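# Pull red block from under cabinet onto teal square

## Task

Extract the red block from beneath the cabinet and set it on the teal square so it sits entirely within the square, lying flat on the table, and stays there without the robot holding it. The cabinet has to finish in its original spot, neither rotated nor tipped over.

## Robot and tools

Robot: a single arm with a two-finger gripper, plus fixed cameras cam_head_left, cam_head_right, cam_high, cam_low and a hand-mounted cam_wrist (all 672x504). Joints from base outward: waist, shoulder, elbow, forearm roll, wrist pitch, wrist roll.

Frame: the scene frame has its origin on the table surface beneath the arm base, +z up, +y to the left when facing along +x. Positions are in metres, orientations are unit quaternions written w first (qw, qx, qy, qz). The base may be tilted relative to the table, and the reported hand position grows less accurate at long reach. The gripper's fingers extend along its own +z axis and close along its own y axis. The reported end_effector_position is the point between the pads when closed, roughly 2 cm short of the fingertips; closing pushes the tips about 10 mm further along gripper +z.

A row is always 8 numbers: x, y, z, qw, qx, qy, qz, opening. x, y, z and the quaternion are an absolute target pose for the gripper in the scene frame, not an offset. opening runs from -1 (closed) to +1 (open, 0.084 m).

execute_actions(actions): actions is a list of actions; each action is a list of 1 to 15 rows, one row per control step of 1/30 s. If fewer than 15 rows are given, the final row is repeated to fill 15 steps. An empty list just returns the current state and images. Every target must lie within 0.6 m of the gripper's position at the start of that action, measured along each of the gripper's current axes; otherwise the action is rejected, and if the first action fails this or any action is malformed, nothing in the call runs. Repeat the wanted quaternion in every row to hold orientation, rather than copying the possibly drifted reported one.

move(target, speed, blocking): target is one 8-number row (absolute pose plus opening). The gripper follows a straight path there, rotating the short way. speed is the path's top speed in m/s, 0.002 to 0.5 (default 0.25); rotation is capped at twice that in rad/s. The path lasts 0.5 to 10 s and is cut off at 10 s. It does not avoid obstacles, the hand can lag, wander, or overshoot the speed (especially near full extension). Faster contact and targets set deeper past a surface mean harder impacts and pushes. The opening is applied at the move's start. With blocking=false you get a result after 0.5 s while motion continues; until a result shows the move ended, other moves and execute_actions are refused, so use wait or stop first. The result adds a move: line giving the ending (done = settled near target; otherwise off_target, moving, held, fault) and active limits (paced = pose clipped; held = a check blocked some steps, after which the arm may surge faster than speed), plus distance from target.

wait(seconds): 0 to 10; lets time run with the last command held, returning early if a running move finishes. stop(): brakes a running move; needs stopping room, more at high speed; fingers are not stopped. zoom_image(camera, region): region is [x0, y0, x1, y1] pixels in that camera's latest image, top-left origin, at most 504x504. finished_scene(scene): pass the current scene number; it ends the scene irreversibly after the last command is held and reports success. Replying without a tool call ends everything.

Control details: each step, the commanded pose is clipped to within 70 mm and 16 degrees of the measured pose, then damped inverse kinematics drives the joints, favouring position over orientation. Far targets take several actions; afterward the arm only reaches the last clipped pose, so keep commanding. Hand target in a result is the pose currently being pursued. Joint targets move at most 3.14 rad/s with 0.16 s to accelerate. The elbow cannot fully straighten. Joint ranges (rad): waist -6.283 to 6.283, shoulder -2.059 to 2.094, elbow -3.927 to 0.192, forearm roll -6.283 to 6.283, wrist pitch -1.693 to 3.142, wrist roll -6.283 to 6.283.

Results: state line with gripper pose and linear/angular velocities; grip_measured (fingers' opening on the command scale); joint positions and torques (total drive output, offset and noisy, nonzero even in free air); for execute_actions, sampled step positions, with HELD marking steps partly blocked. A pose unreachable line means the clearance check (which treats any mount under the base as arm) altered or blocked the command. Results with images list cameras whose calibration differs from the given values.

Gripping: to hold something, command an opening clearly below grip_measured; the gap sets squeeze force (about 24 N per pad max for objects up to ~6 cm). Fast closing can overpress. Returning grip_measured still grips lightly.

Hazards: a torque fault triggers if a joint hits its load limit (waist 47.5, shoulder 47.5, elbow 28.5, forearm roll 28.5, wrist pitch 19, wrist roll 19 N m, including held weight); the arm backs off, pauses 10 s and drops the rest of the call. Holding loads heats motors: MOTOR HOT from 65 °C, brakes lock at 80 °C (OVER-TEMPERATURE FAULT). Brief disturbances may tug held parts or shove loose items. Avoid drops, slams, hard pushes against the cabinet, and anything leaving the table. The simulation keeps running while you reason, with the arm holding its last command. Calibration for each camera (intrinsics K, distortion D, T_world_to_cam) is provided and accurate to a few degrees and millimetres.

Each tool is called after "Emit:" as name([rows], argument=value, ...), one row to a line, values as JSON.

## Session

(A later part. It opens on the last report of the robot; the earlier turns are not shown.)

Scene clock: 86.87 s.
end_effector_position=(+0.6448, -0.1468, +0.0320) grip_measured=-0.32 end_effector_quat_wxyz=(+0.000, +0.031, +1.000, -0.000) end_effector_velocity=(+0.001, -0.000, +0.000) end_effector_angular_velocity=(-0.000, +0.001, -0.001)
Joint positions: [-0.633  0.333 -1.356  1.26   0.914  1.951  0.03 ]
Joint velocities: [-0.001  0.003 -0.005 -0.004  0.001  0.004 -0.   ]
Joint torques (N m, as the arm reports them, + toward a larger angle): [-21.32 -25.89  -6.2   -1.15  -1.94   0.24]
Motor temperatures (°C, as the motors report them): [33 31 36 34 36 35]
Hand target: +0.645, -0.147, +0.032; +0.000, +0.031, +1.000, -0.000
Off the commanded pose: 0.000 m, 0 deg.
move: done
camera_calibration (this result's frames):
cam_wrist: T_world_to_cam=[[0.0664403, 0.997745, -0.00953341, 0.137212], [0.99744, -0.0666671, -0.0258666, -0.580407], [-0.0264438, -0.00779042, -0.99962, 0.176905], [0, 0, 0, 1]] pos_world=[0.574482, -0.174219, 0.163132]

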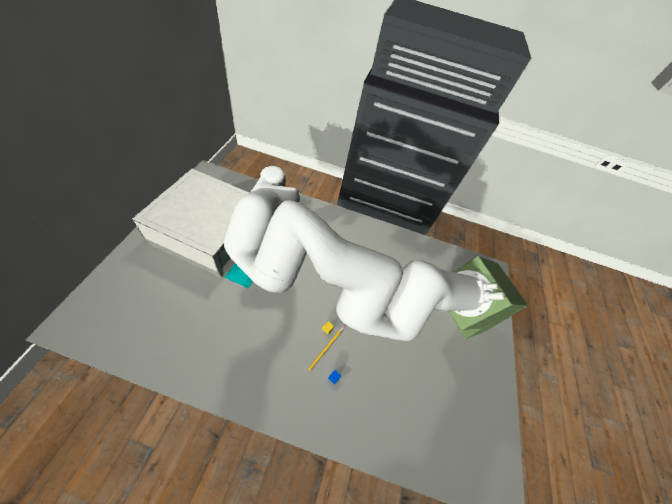

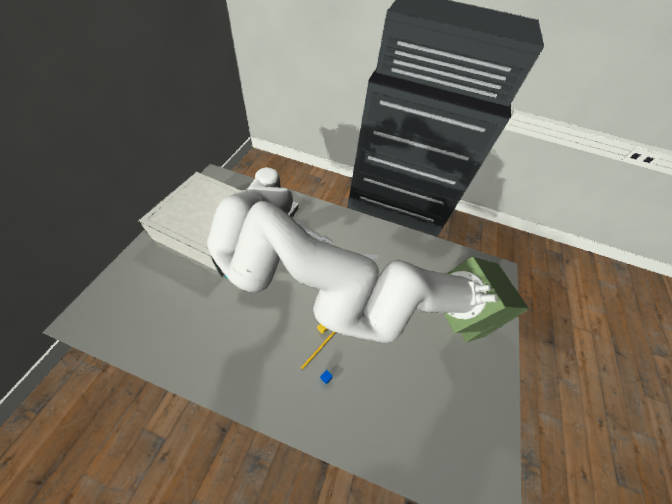

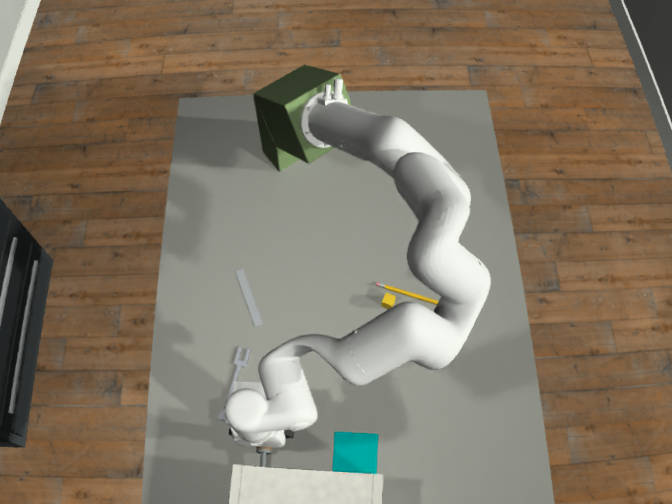

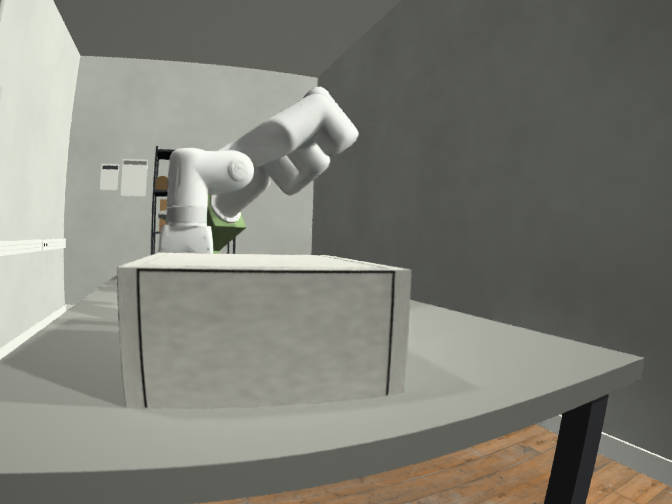

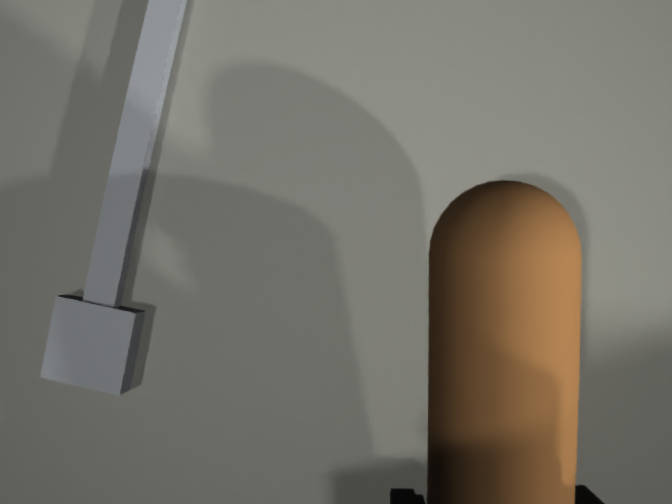

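Emit:
move(target=[0.652, -0.042, 0.032, 0, 0.0305, 0.9995, 0, -1], speed=0.08)

Scene clock: 90.33 s.
end_effector_position=(+0.6521, -0.0420, +0.0320) grip_measured=-0.32 end_effector_quat_wxyz=(+0.000, +0.030, +1.000, +0.000) end_effector_velocity=(-0.000, +0.000, -0.000) end_effector_angular_velocity=(-0.001, +0.001, -0.001)
Joint positions: [-0.478  0.102 -1.19   1.246  0.807  2.088  0.03 ]
Joint velocities: [ 0.001 -0.001  0.001 -0.    -0.001  0.001  0.   ]
Joint torques (N m, as the arm reports them, + toward a larger angle): [-16.46 -27.12  -6.45  -1.61  -2.11   0.44]
Motor temperatures (°C, as the motors report them): [33 32 36 34 36 35]
Hand target: +0.652, -0.042, +0.032; +0.000, +0.031, +1.000, +0.000
Off the commanded pose: 0.000 m, 0 deg.
move: done
camera_calibration (this result's frames):
cam_wrist: T_world_to_cam=[[0.0661879, 0.997764, -0.00925127, 0.0323203], [0.997445, -0.0664107, -0.0263081, -0.580722], [-0.0268637, -0.00748636, -0.999611, 0.178197], [0, 0, 0, 1]] pos_world=[0.581886, -0.0694802, 0.163149]

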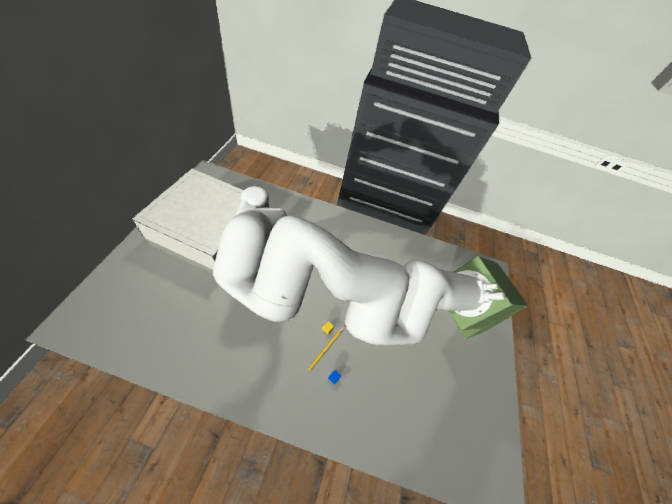

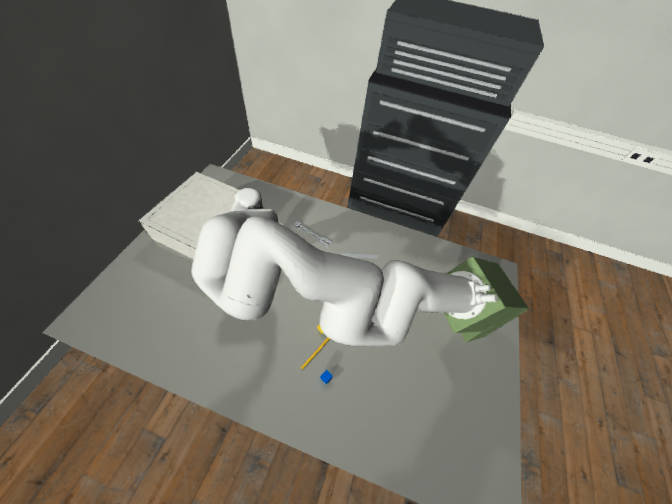

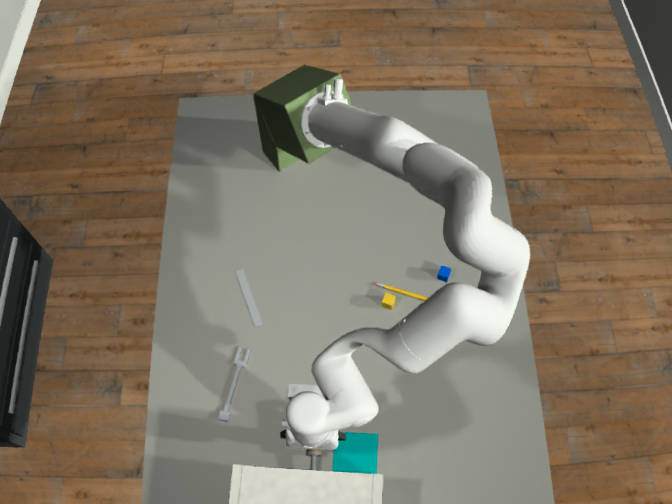

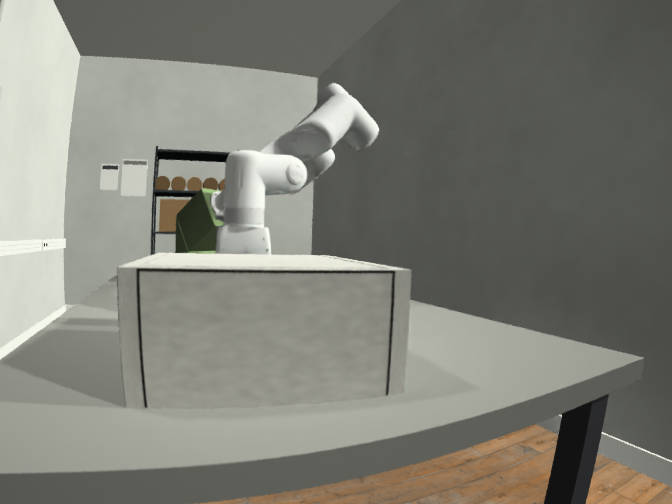

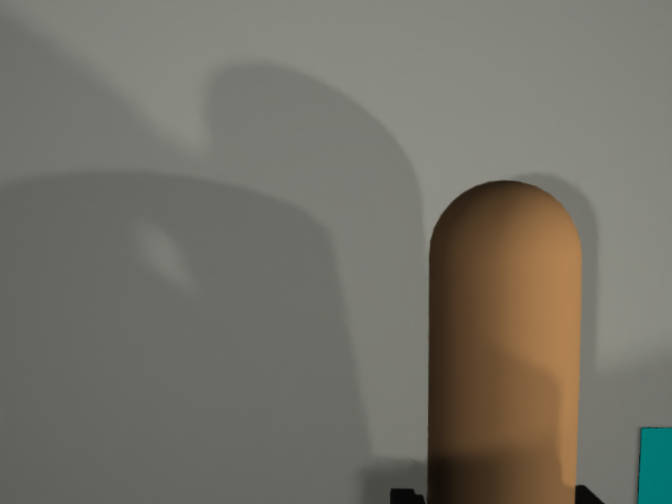

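Emit:
move(target=[0.412, -0.005, 0.031, 0, 0.0305, 0.9995, 0, -1], speed=0.1)

Emit:
zoom_image(camera="cam_high", region=[280, 390, 420, 504])

Scene clock: 95.13 s.
end_effector_position=(+0.4122, -0.0051, +0.0309) grip_measured=-0.32 end_effector_quat_wxyz=(-0.000, +0.031, +1.000, +0.000) end_effector_velocity=(+0.000, -0.000, +0.000) end_effector_angular_velocity=(-0.001, -0.003, +0.001)
Joint positions: [-0.35  -0.238 -0.447  1.768  0.677  1.5    0.03 ]
Joint velocities: [-0.001 -0.001  0.001  0.004  0.    -0.004 -0.   ]
Joint torques (N m, as the arm reports them, + toward a larger angle): [ -8.03 -16.96  -0.84  -1.32  -1.79   0.22]
Motor temperatures (°C, as the motors report them): [33 32 36 34 36 35]
Hand target: +0.412, -0.005, +0.031; -0.000, +0.031, +1.000, +0.000
Off the commanded pose: 0.000 m, 0 deg.
move: done
camera_calibration (this result's frames):
cam_wrist: T_world_to_cam=[[0.0663159, 0.997754, -0.00939397, 0.0113604], [0.99741, -0.0665499, -0.0272827, -0.338925], [-0.0278466, -0.00756036, -0.999584, 0.171353], [0, 0, 0, 1]] pos_world=[0.342066, -0.0325948, 0.162141]

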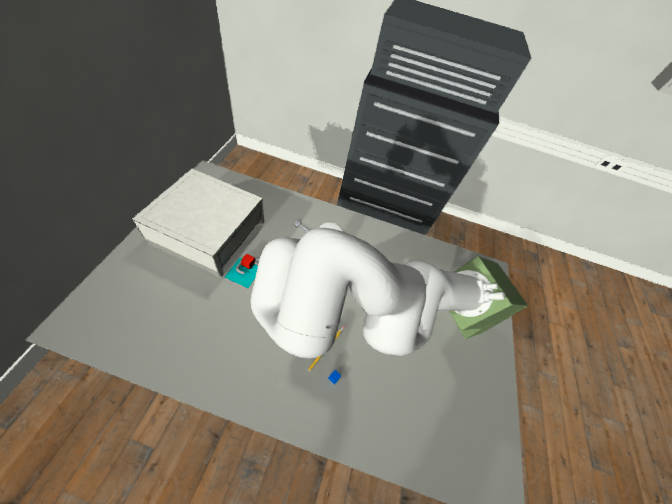

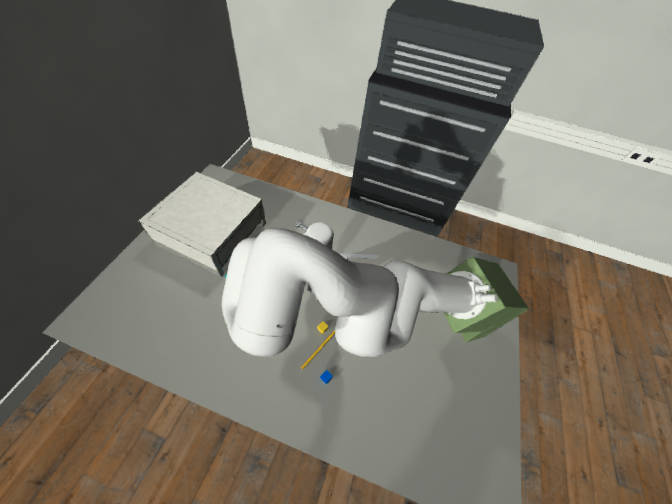

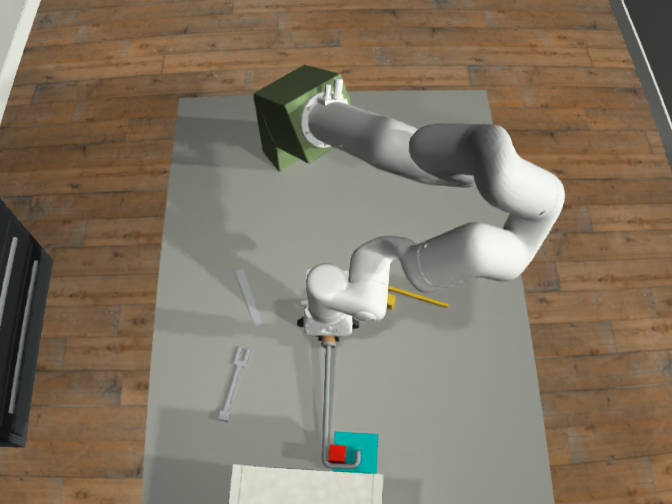

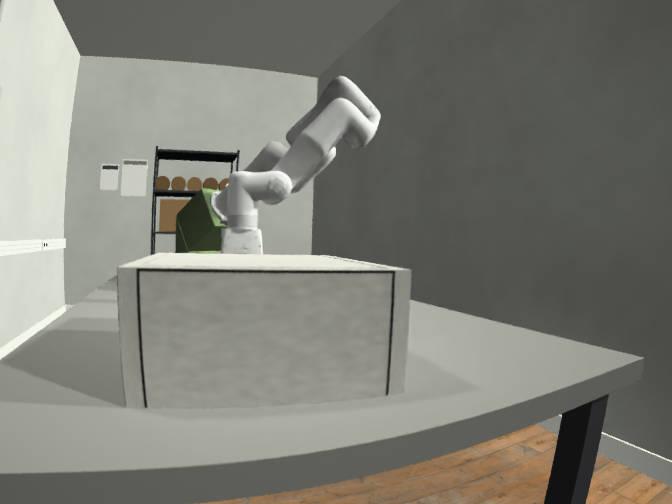

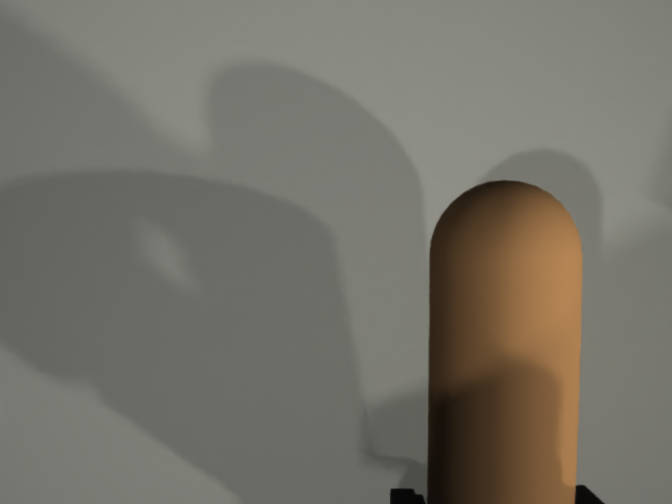

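Region (280, 390, 420, 504) of cam_high's 672x504 image, scaled by 3.600, with more detail than that image has; it fills the top 410 rows of this view, and the rest is white.

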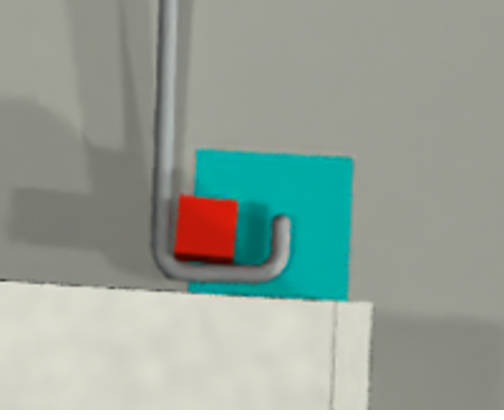

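Emit:
move(target=[0.414, 0.035, 0.031, 0, 0.0305, 0.9995, 0, -1], speed=0.06)

Emit:
move(target=[0.422, 0.024, 0.027, 0, 0.0305, 0.9995, 0, -1], speed=0.05)

Emit:
zoom_image(camera="cam_high", region=[280, 390, 420, 504])

Scene clock: 98.37 s.
end_effector_position=(+0.4141, +0.0351, +0.0310) grip_measured=-0.32 end_effector_quat_wxyz=(+0.000, +0.030, +1.000, +0.000) end_effector_velocity=(-0.000, -0.000, +0.000) end_effector_angular_velocity=(-0.003, +0.000, -0.002)
Joint positions: [-0.218 -0.347 -0.409  1.799  0.577  1.586  0.03 ]
Joint velocities: [ 0.001 -0.001  0.001  0.    -0.003  0.002  0.   ]
Joint torques (N m, as the arm reports them, + toward a larger angle): [ -6.09 -17.15  -0.29  -0.87  -2.17   0.15]
Motor temperatures (°C, as the motors report them): [33 32 36 34 36 35]
Hand target: +0.414, +0.035, +0.031; +0.000, +0.031, +1.000, +0.000
Off the commanded pose: 0.000 m, 0 deg.
move: done
camera_calibration (this result's frames):
cam_wrist: T_world_to_cam=[[0.066246, 0.997759, -0.00935294, -0.0288243], [0.997442, -0.0664713, -0.0262775, -0.338239], [-0.0268403, -0.00758824, -0.999611, 0.171386], [0, 0, 0, 1]] pos_world=[0.343884, 0.00757708, 0.162161]

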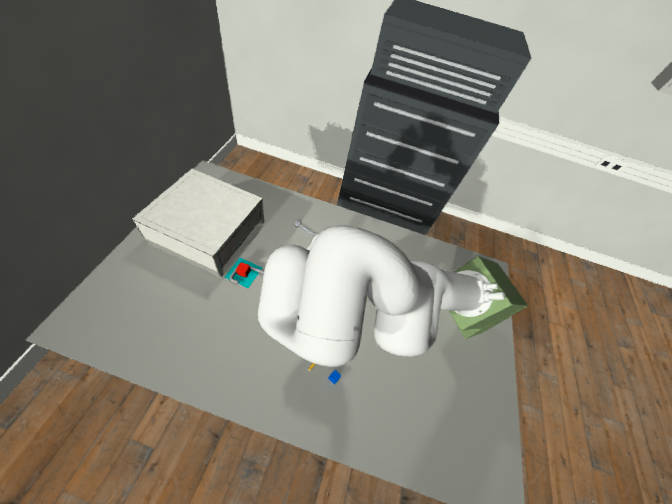

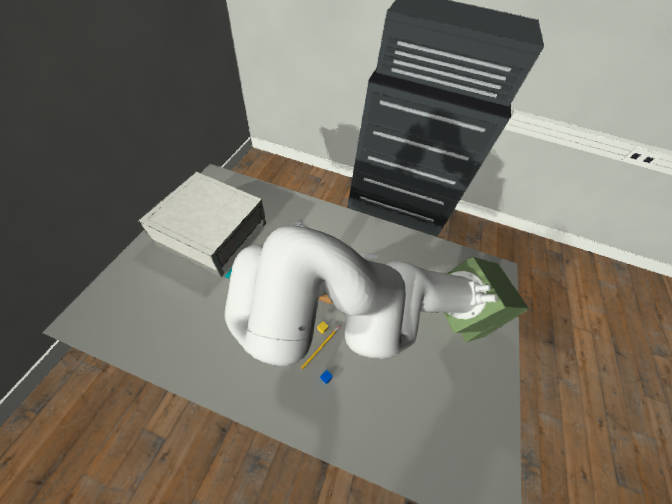

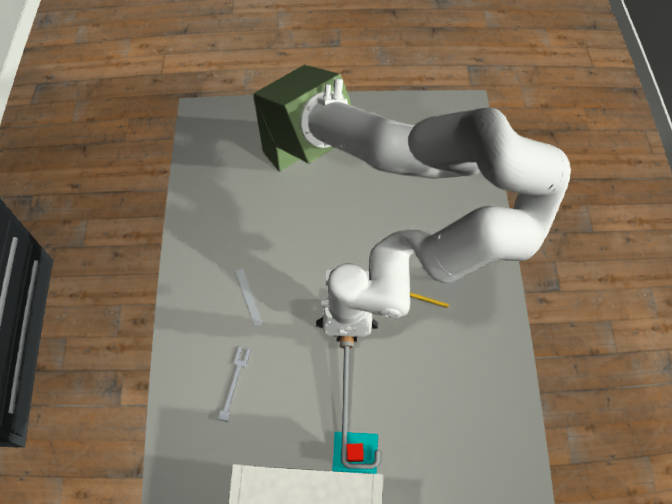

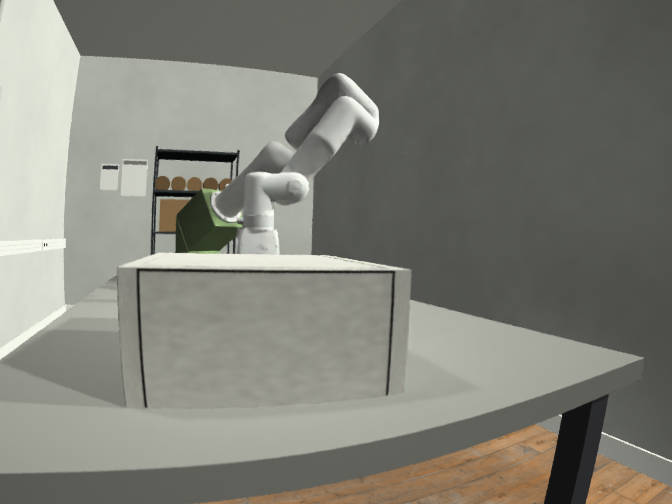

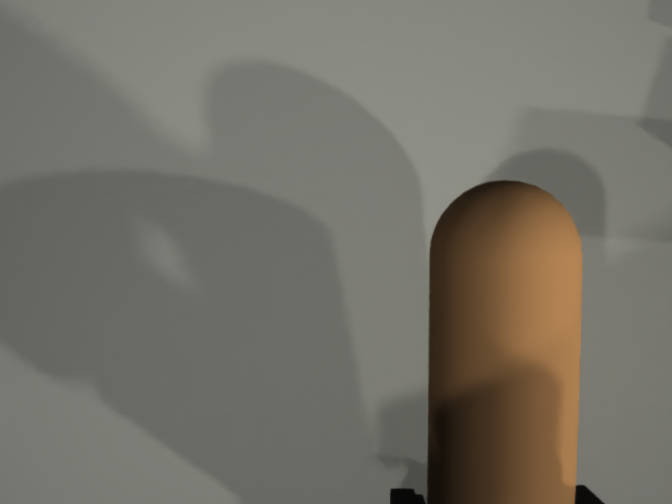

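Scene clock: 99.10 s.
end_effector_position=(+0.4219, +0.0240, +0.0270) grip_measured=-0.32 end_effector_quat_wxyz=(-0.000, +0.030, +1.000, -0.000) end_effector_velocity=(-0.000, +0.000, -0.000) end_effector_angular_velocity=(+0.002, +0.001, +0.000)
Joint positions: [-0.252 -0.297 -0.447  1.783  0.602  1.574  0.03 ]
Joint velocities: [-0.     0.002 -0.001 -0.001  0.002 -0.     0.   ]
Joint torques (N m, as the arm reports them, + toward a larger angle): [ -7.02 -17.56  -0.59  -1.14  -2.3   -0.01]
Motor temperatures (°C, as the motors report them): [33 32 36 34 36 35]
Hand target: +0.422, +0.024, +0.027; -0.000, +0.030, +1.000, -0.000
Off the commanded pose: 0.000 m, 0 deg.
move: done
camera_calibration (this result's frames):
cam_wrist: T_world_to_cam=[[0.0662424, 0.997759, -0.00944774, -0.0183444], [0.997433, -0.0664728, -0.0266124, -0.346871], [-0.0271807, -0.00766062, -0.999601, 0.167661], [0, 0, 0, 1]] pos_world=[0.351753, -0.00346981, 0.15819]

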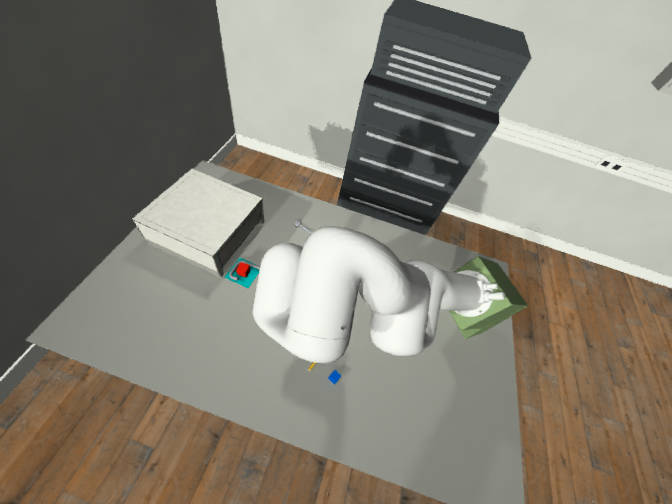

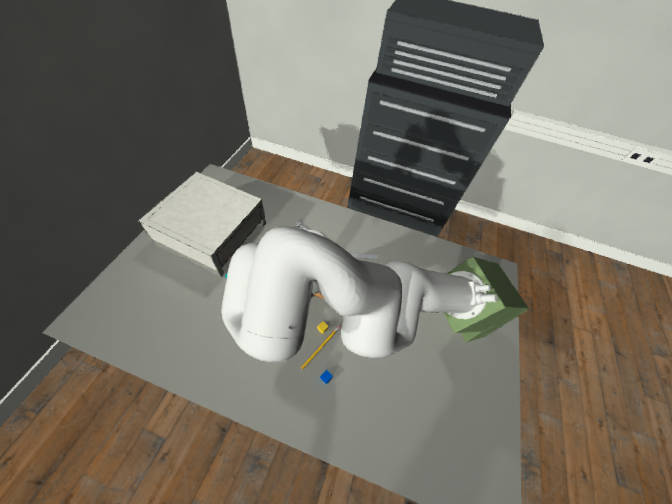

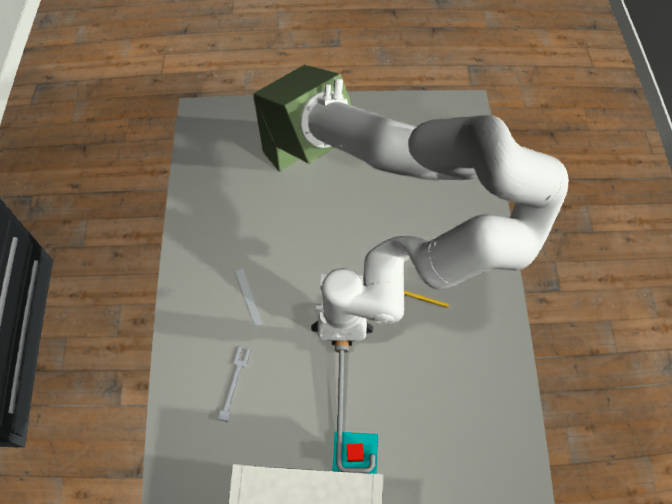

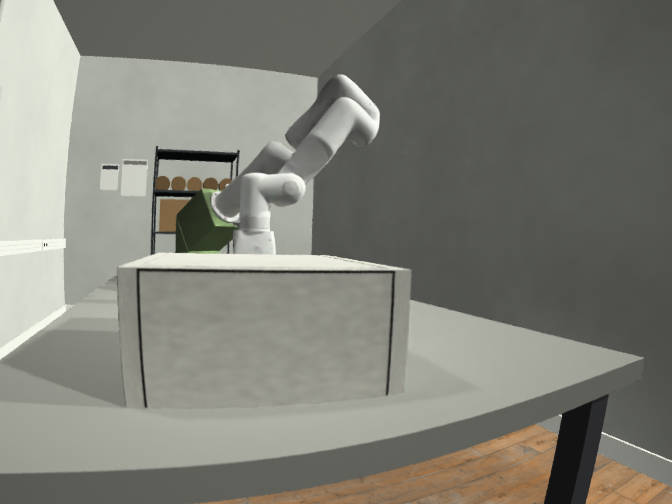

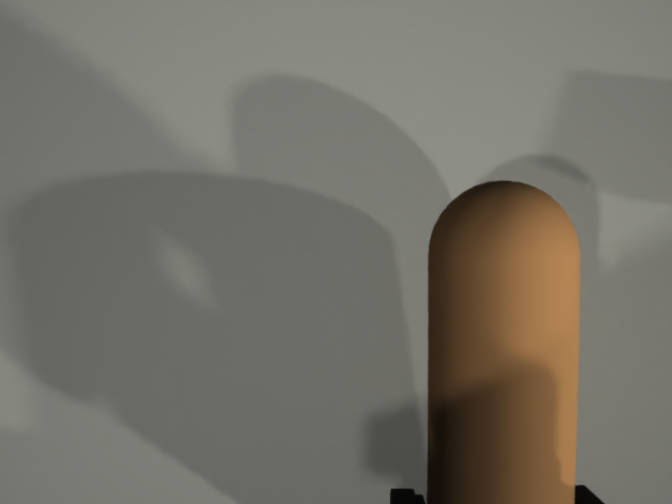

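Region (280, 390, 420, 504) of cam_high's 672x504 image, scaled by 3.600, with more detail than that image has; it fills the top 410 rows of this view, and the rest is white.

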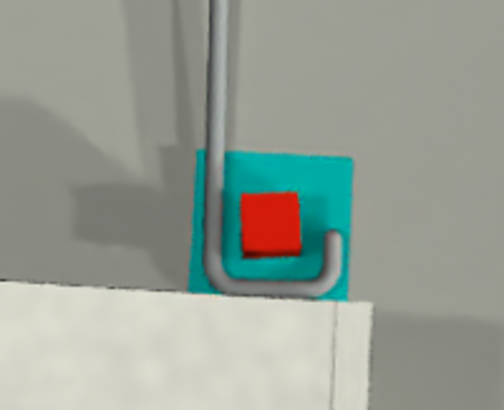

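The block is centred and the hook is clear of it, so I'll release the hook and lift the gripper.

Emit:
execute_actions([
  [[0.422,0.024,0.026,0,0.0305,0.9995,0,-0.6],[0.422,0.024,0.0255,0,0.0305,0.9995,0,-0.4],[0.422,0.024,0.025,0,0.0305,0.9995,0,-0.3],[0.422,0.024,0.025,0,0.0305,0.9995,0,-0.2],[0.422,0.024,0.025,0,0.0305,0.9995,0,0.0],[0.422,0.024,0.025,0,0.0305,0.9995,0,0.2],[0.422,0.024,0.025,0,0.0305,0.9995,0,0.3]],
  [[0.422,0.024,0.028,0,0.0305,0.9995,0,0.3],[0.422,0.024,0.032,0,0.0305,0.9995,0,0.3],[0.422,0.024,0.036,0,0.0305,0.9995,0,0.3],[0.422,0.024,0.041,0,0.0305,0.9995,0,0.3],[0.422,0.024,0.046,0,0.0305,0.9995,0,0.3],[0.422,0.024,0.051,0,0.0305,0.9995,0,0.3],[0.422,0.024,0.056,0,0.0305,0.9995,0,0.3],[0.422,0.024,0.06,0,0.0305,0.9995,0,0.3],[0.422,0.024,0.063,0,0.0305,0.9995,0,0.3],[0.422,0.024,0.065,0,0.0305,0.9995,0,0.3]],
])

Scene clock: 103.40 s.
end_effector_position=(+0.4224, +0.0238, +0.0641) grip_measured=+0.29 end_effector_quat_wxyz=(+0.001, +0.030, +1.000, -0.001) end_effector_velocity=(-0.001, +0.003, +0.018) end_effector_angular_velocity=(+0.015, +0.018, -0.009)
Joint positions: [-0.335 -0.45  -0.365  1.621  0.649  1.703  0.056]
Joint velocities: [-0.054 -0.078  0.035 -0.124  0.054  0.106 -0.   ]
Joint torques (N m, as the arm reports them, + toward a larger angle): [ -4.82 -13.34  -2.32  -0.43  -1.99   0.14]
Motor temperatures (°C, as the motors report them): [33 32 36 34 36 35]
Hand target: +0.422, +0.024, +0.065; +0.000, +0.030, +1.000, -0.000
Off the commanded pose: 0.001 m, 0 deg.
Step readings (end_effector_position; steps 1 to 15: 1st action; 16 to 30: 2nd action):
0: (+0.4220, +0.0240, +0.0270)
1: (+0.4220, +0.0240, +0.0270)
2: (+0.4220, +0.0240, +0.0268)
4: (+0.4220, +0.0240, +0.0259)
8: (+0.4219, +0.0239, +0.0251)
15: (+0.4220, +0.0240, +0.0250)
16: (+0.4220, +0.0240, +0.0251)
17: (+0.4219, +0.0240, +0.0257)
19: (+0.4217, +0.0239, +0.0296)
23: (+0.4219, +0.0234, +0.0443)
30: end_effector_position above
camera_calibration (this result's frames):
cam_wrist: T_world_to_cam=[[0.0652355, 0.997813, -0.010668, -0.0172698], [0.997555, -0.0654799, -0.0244399, -0.346556], [-0.025085, -0.00904754, -0.999644, 0.20387], [0, 0, 0, 1]] pos_world=[0.351949, -0.00361587, 0.195144]

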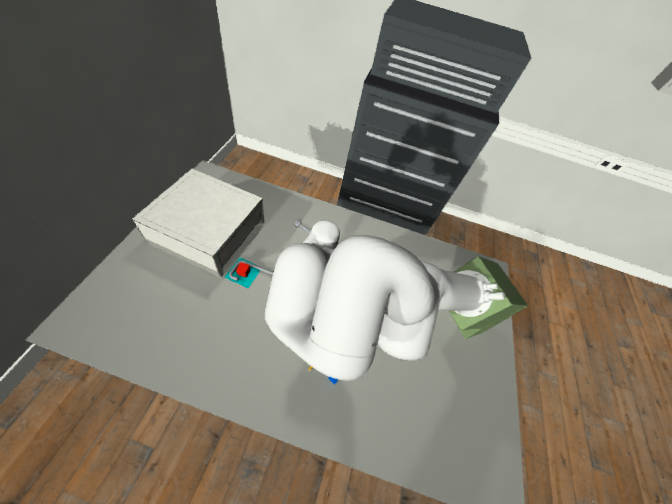

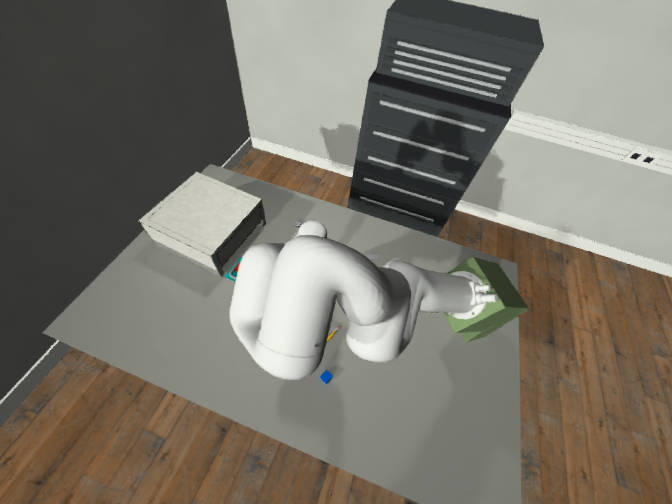

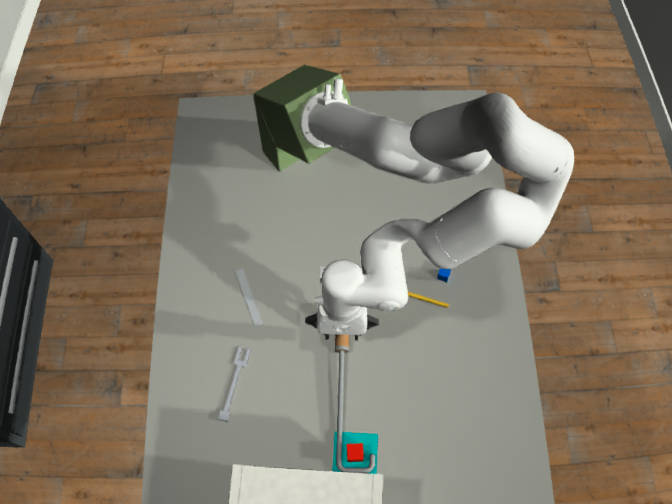

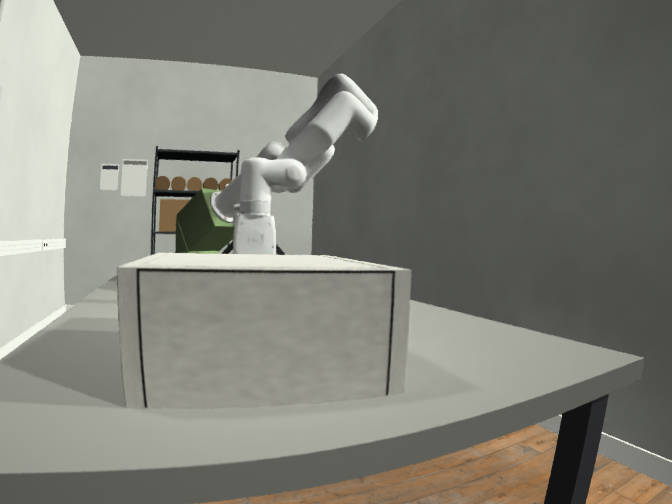

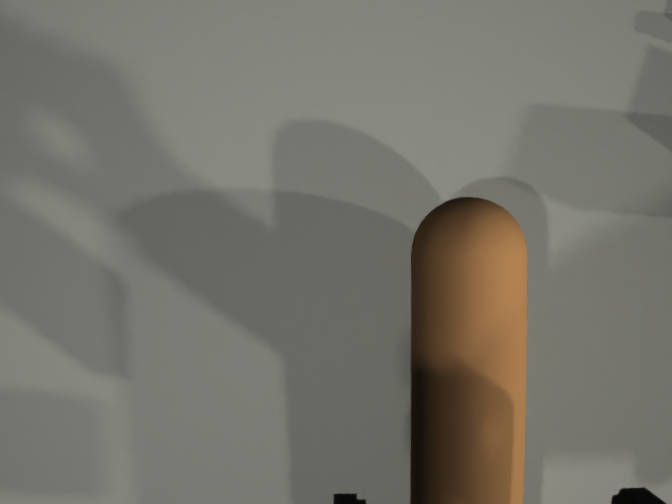

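Emit:
finished_scene(scene=1)

The scene is finished: the task was done.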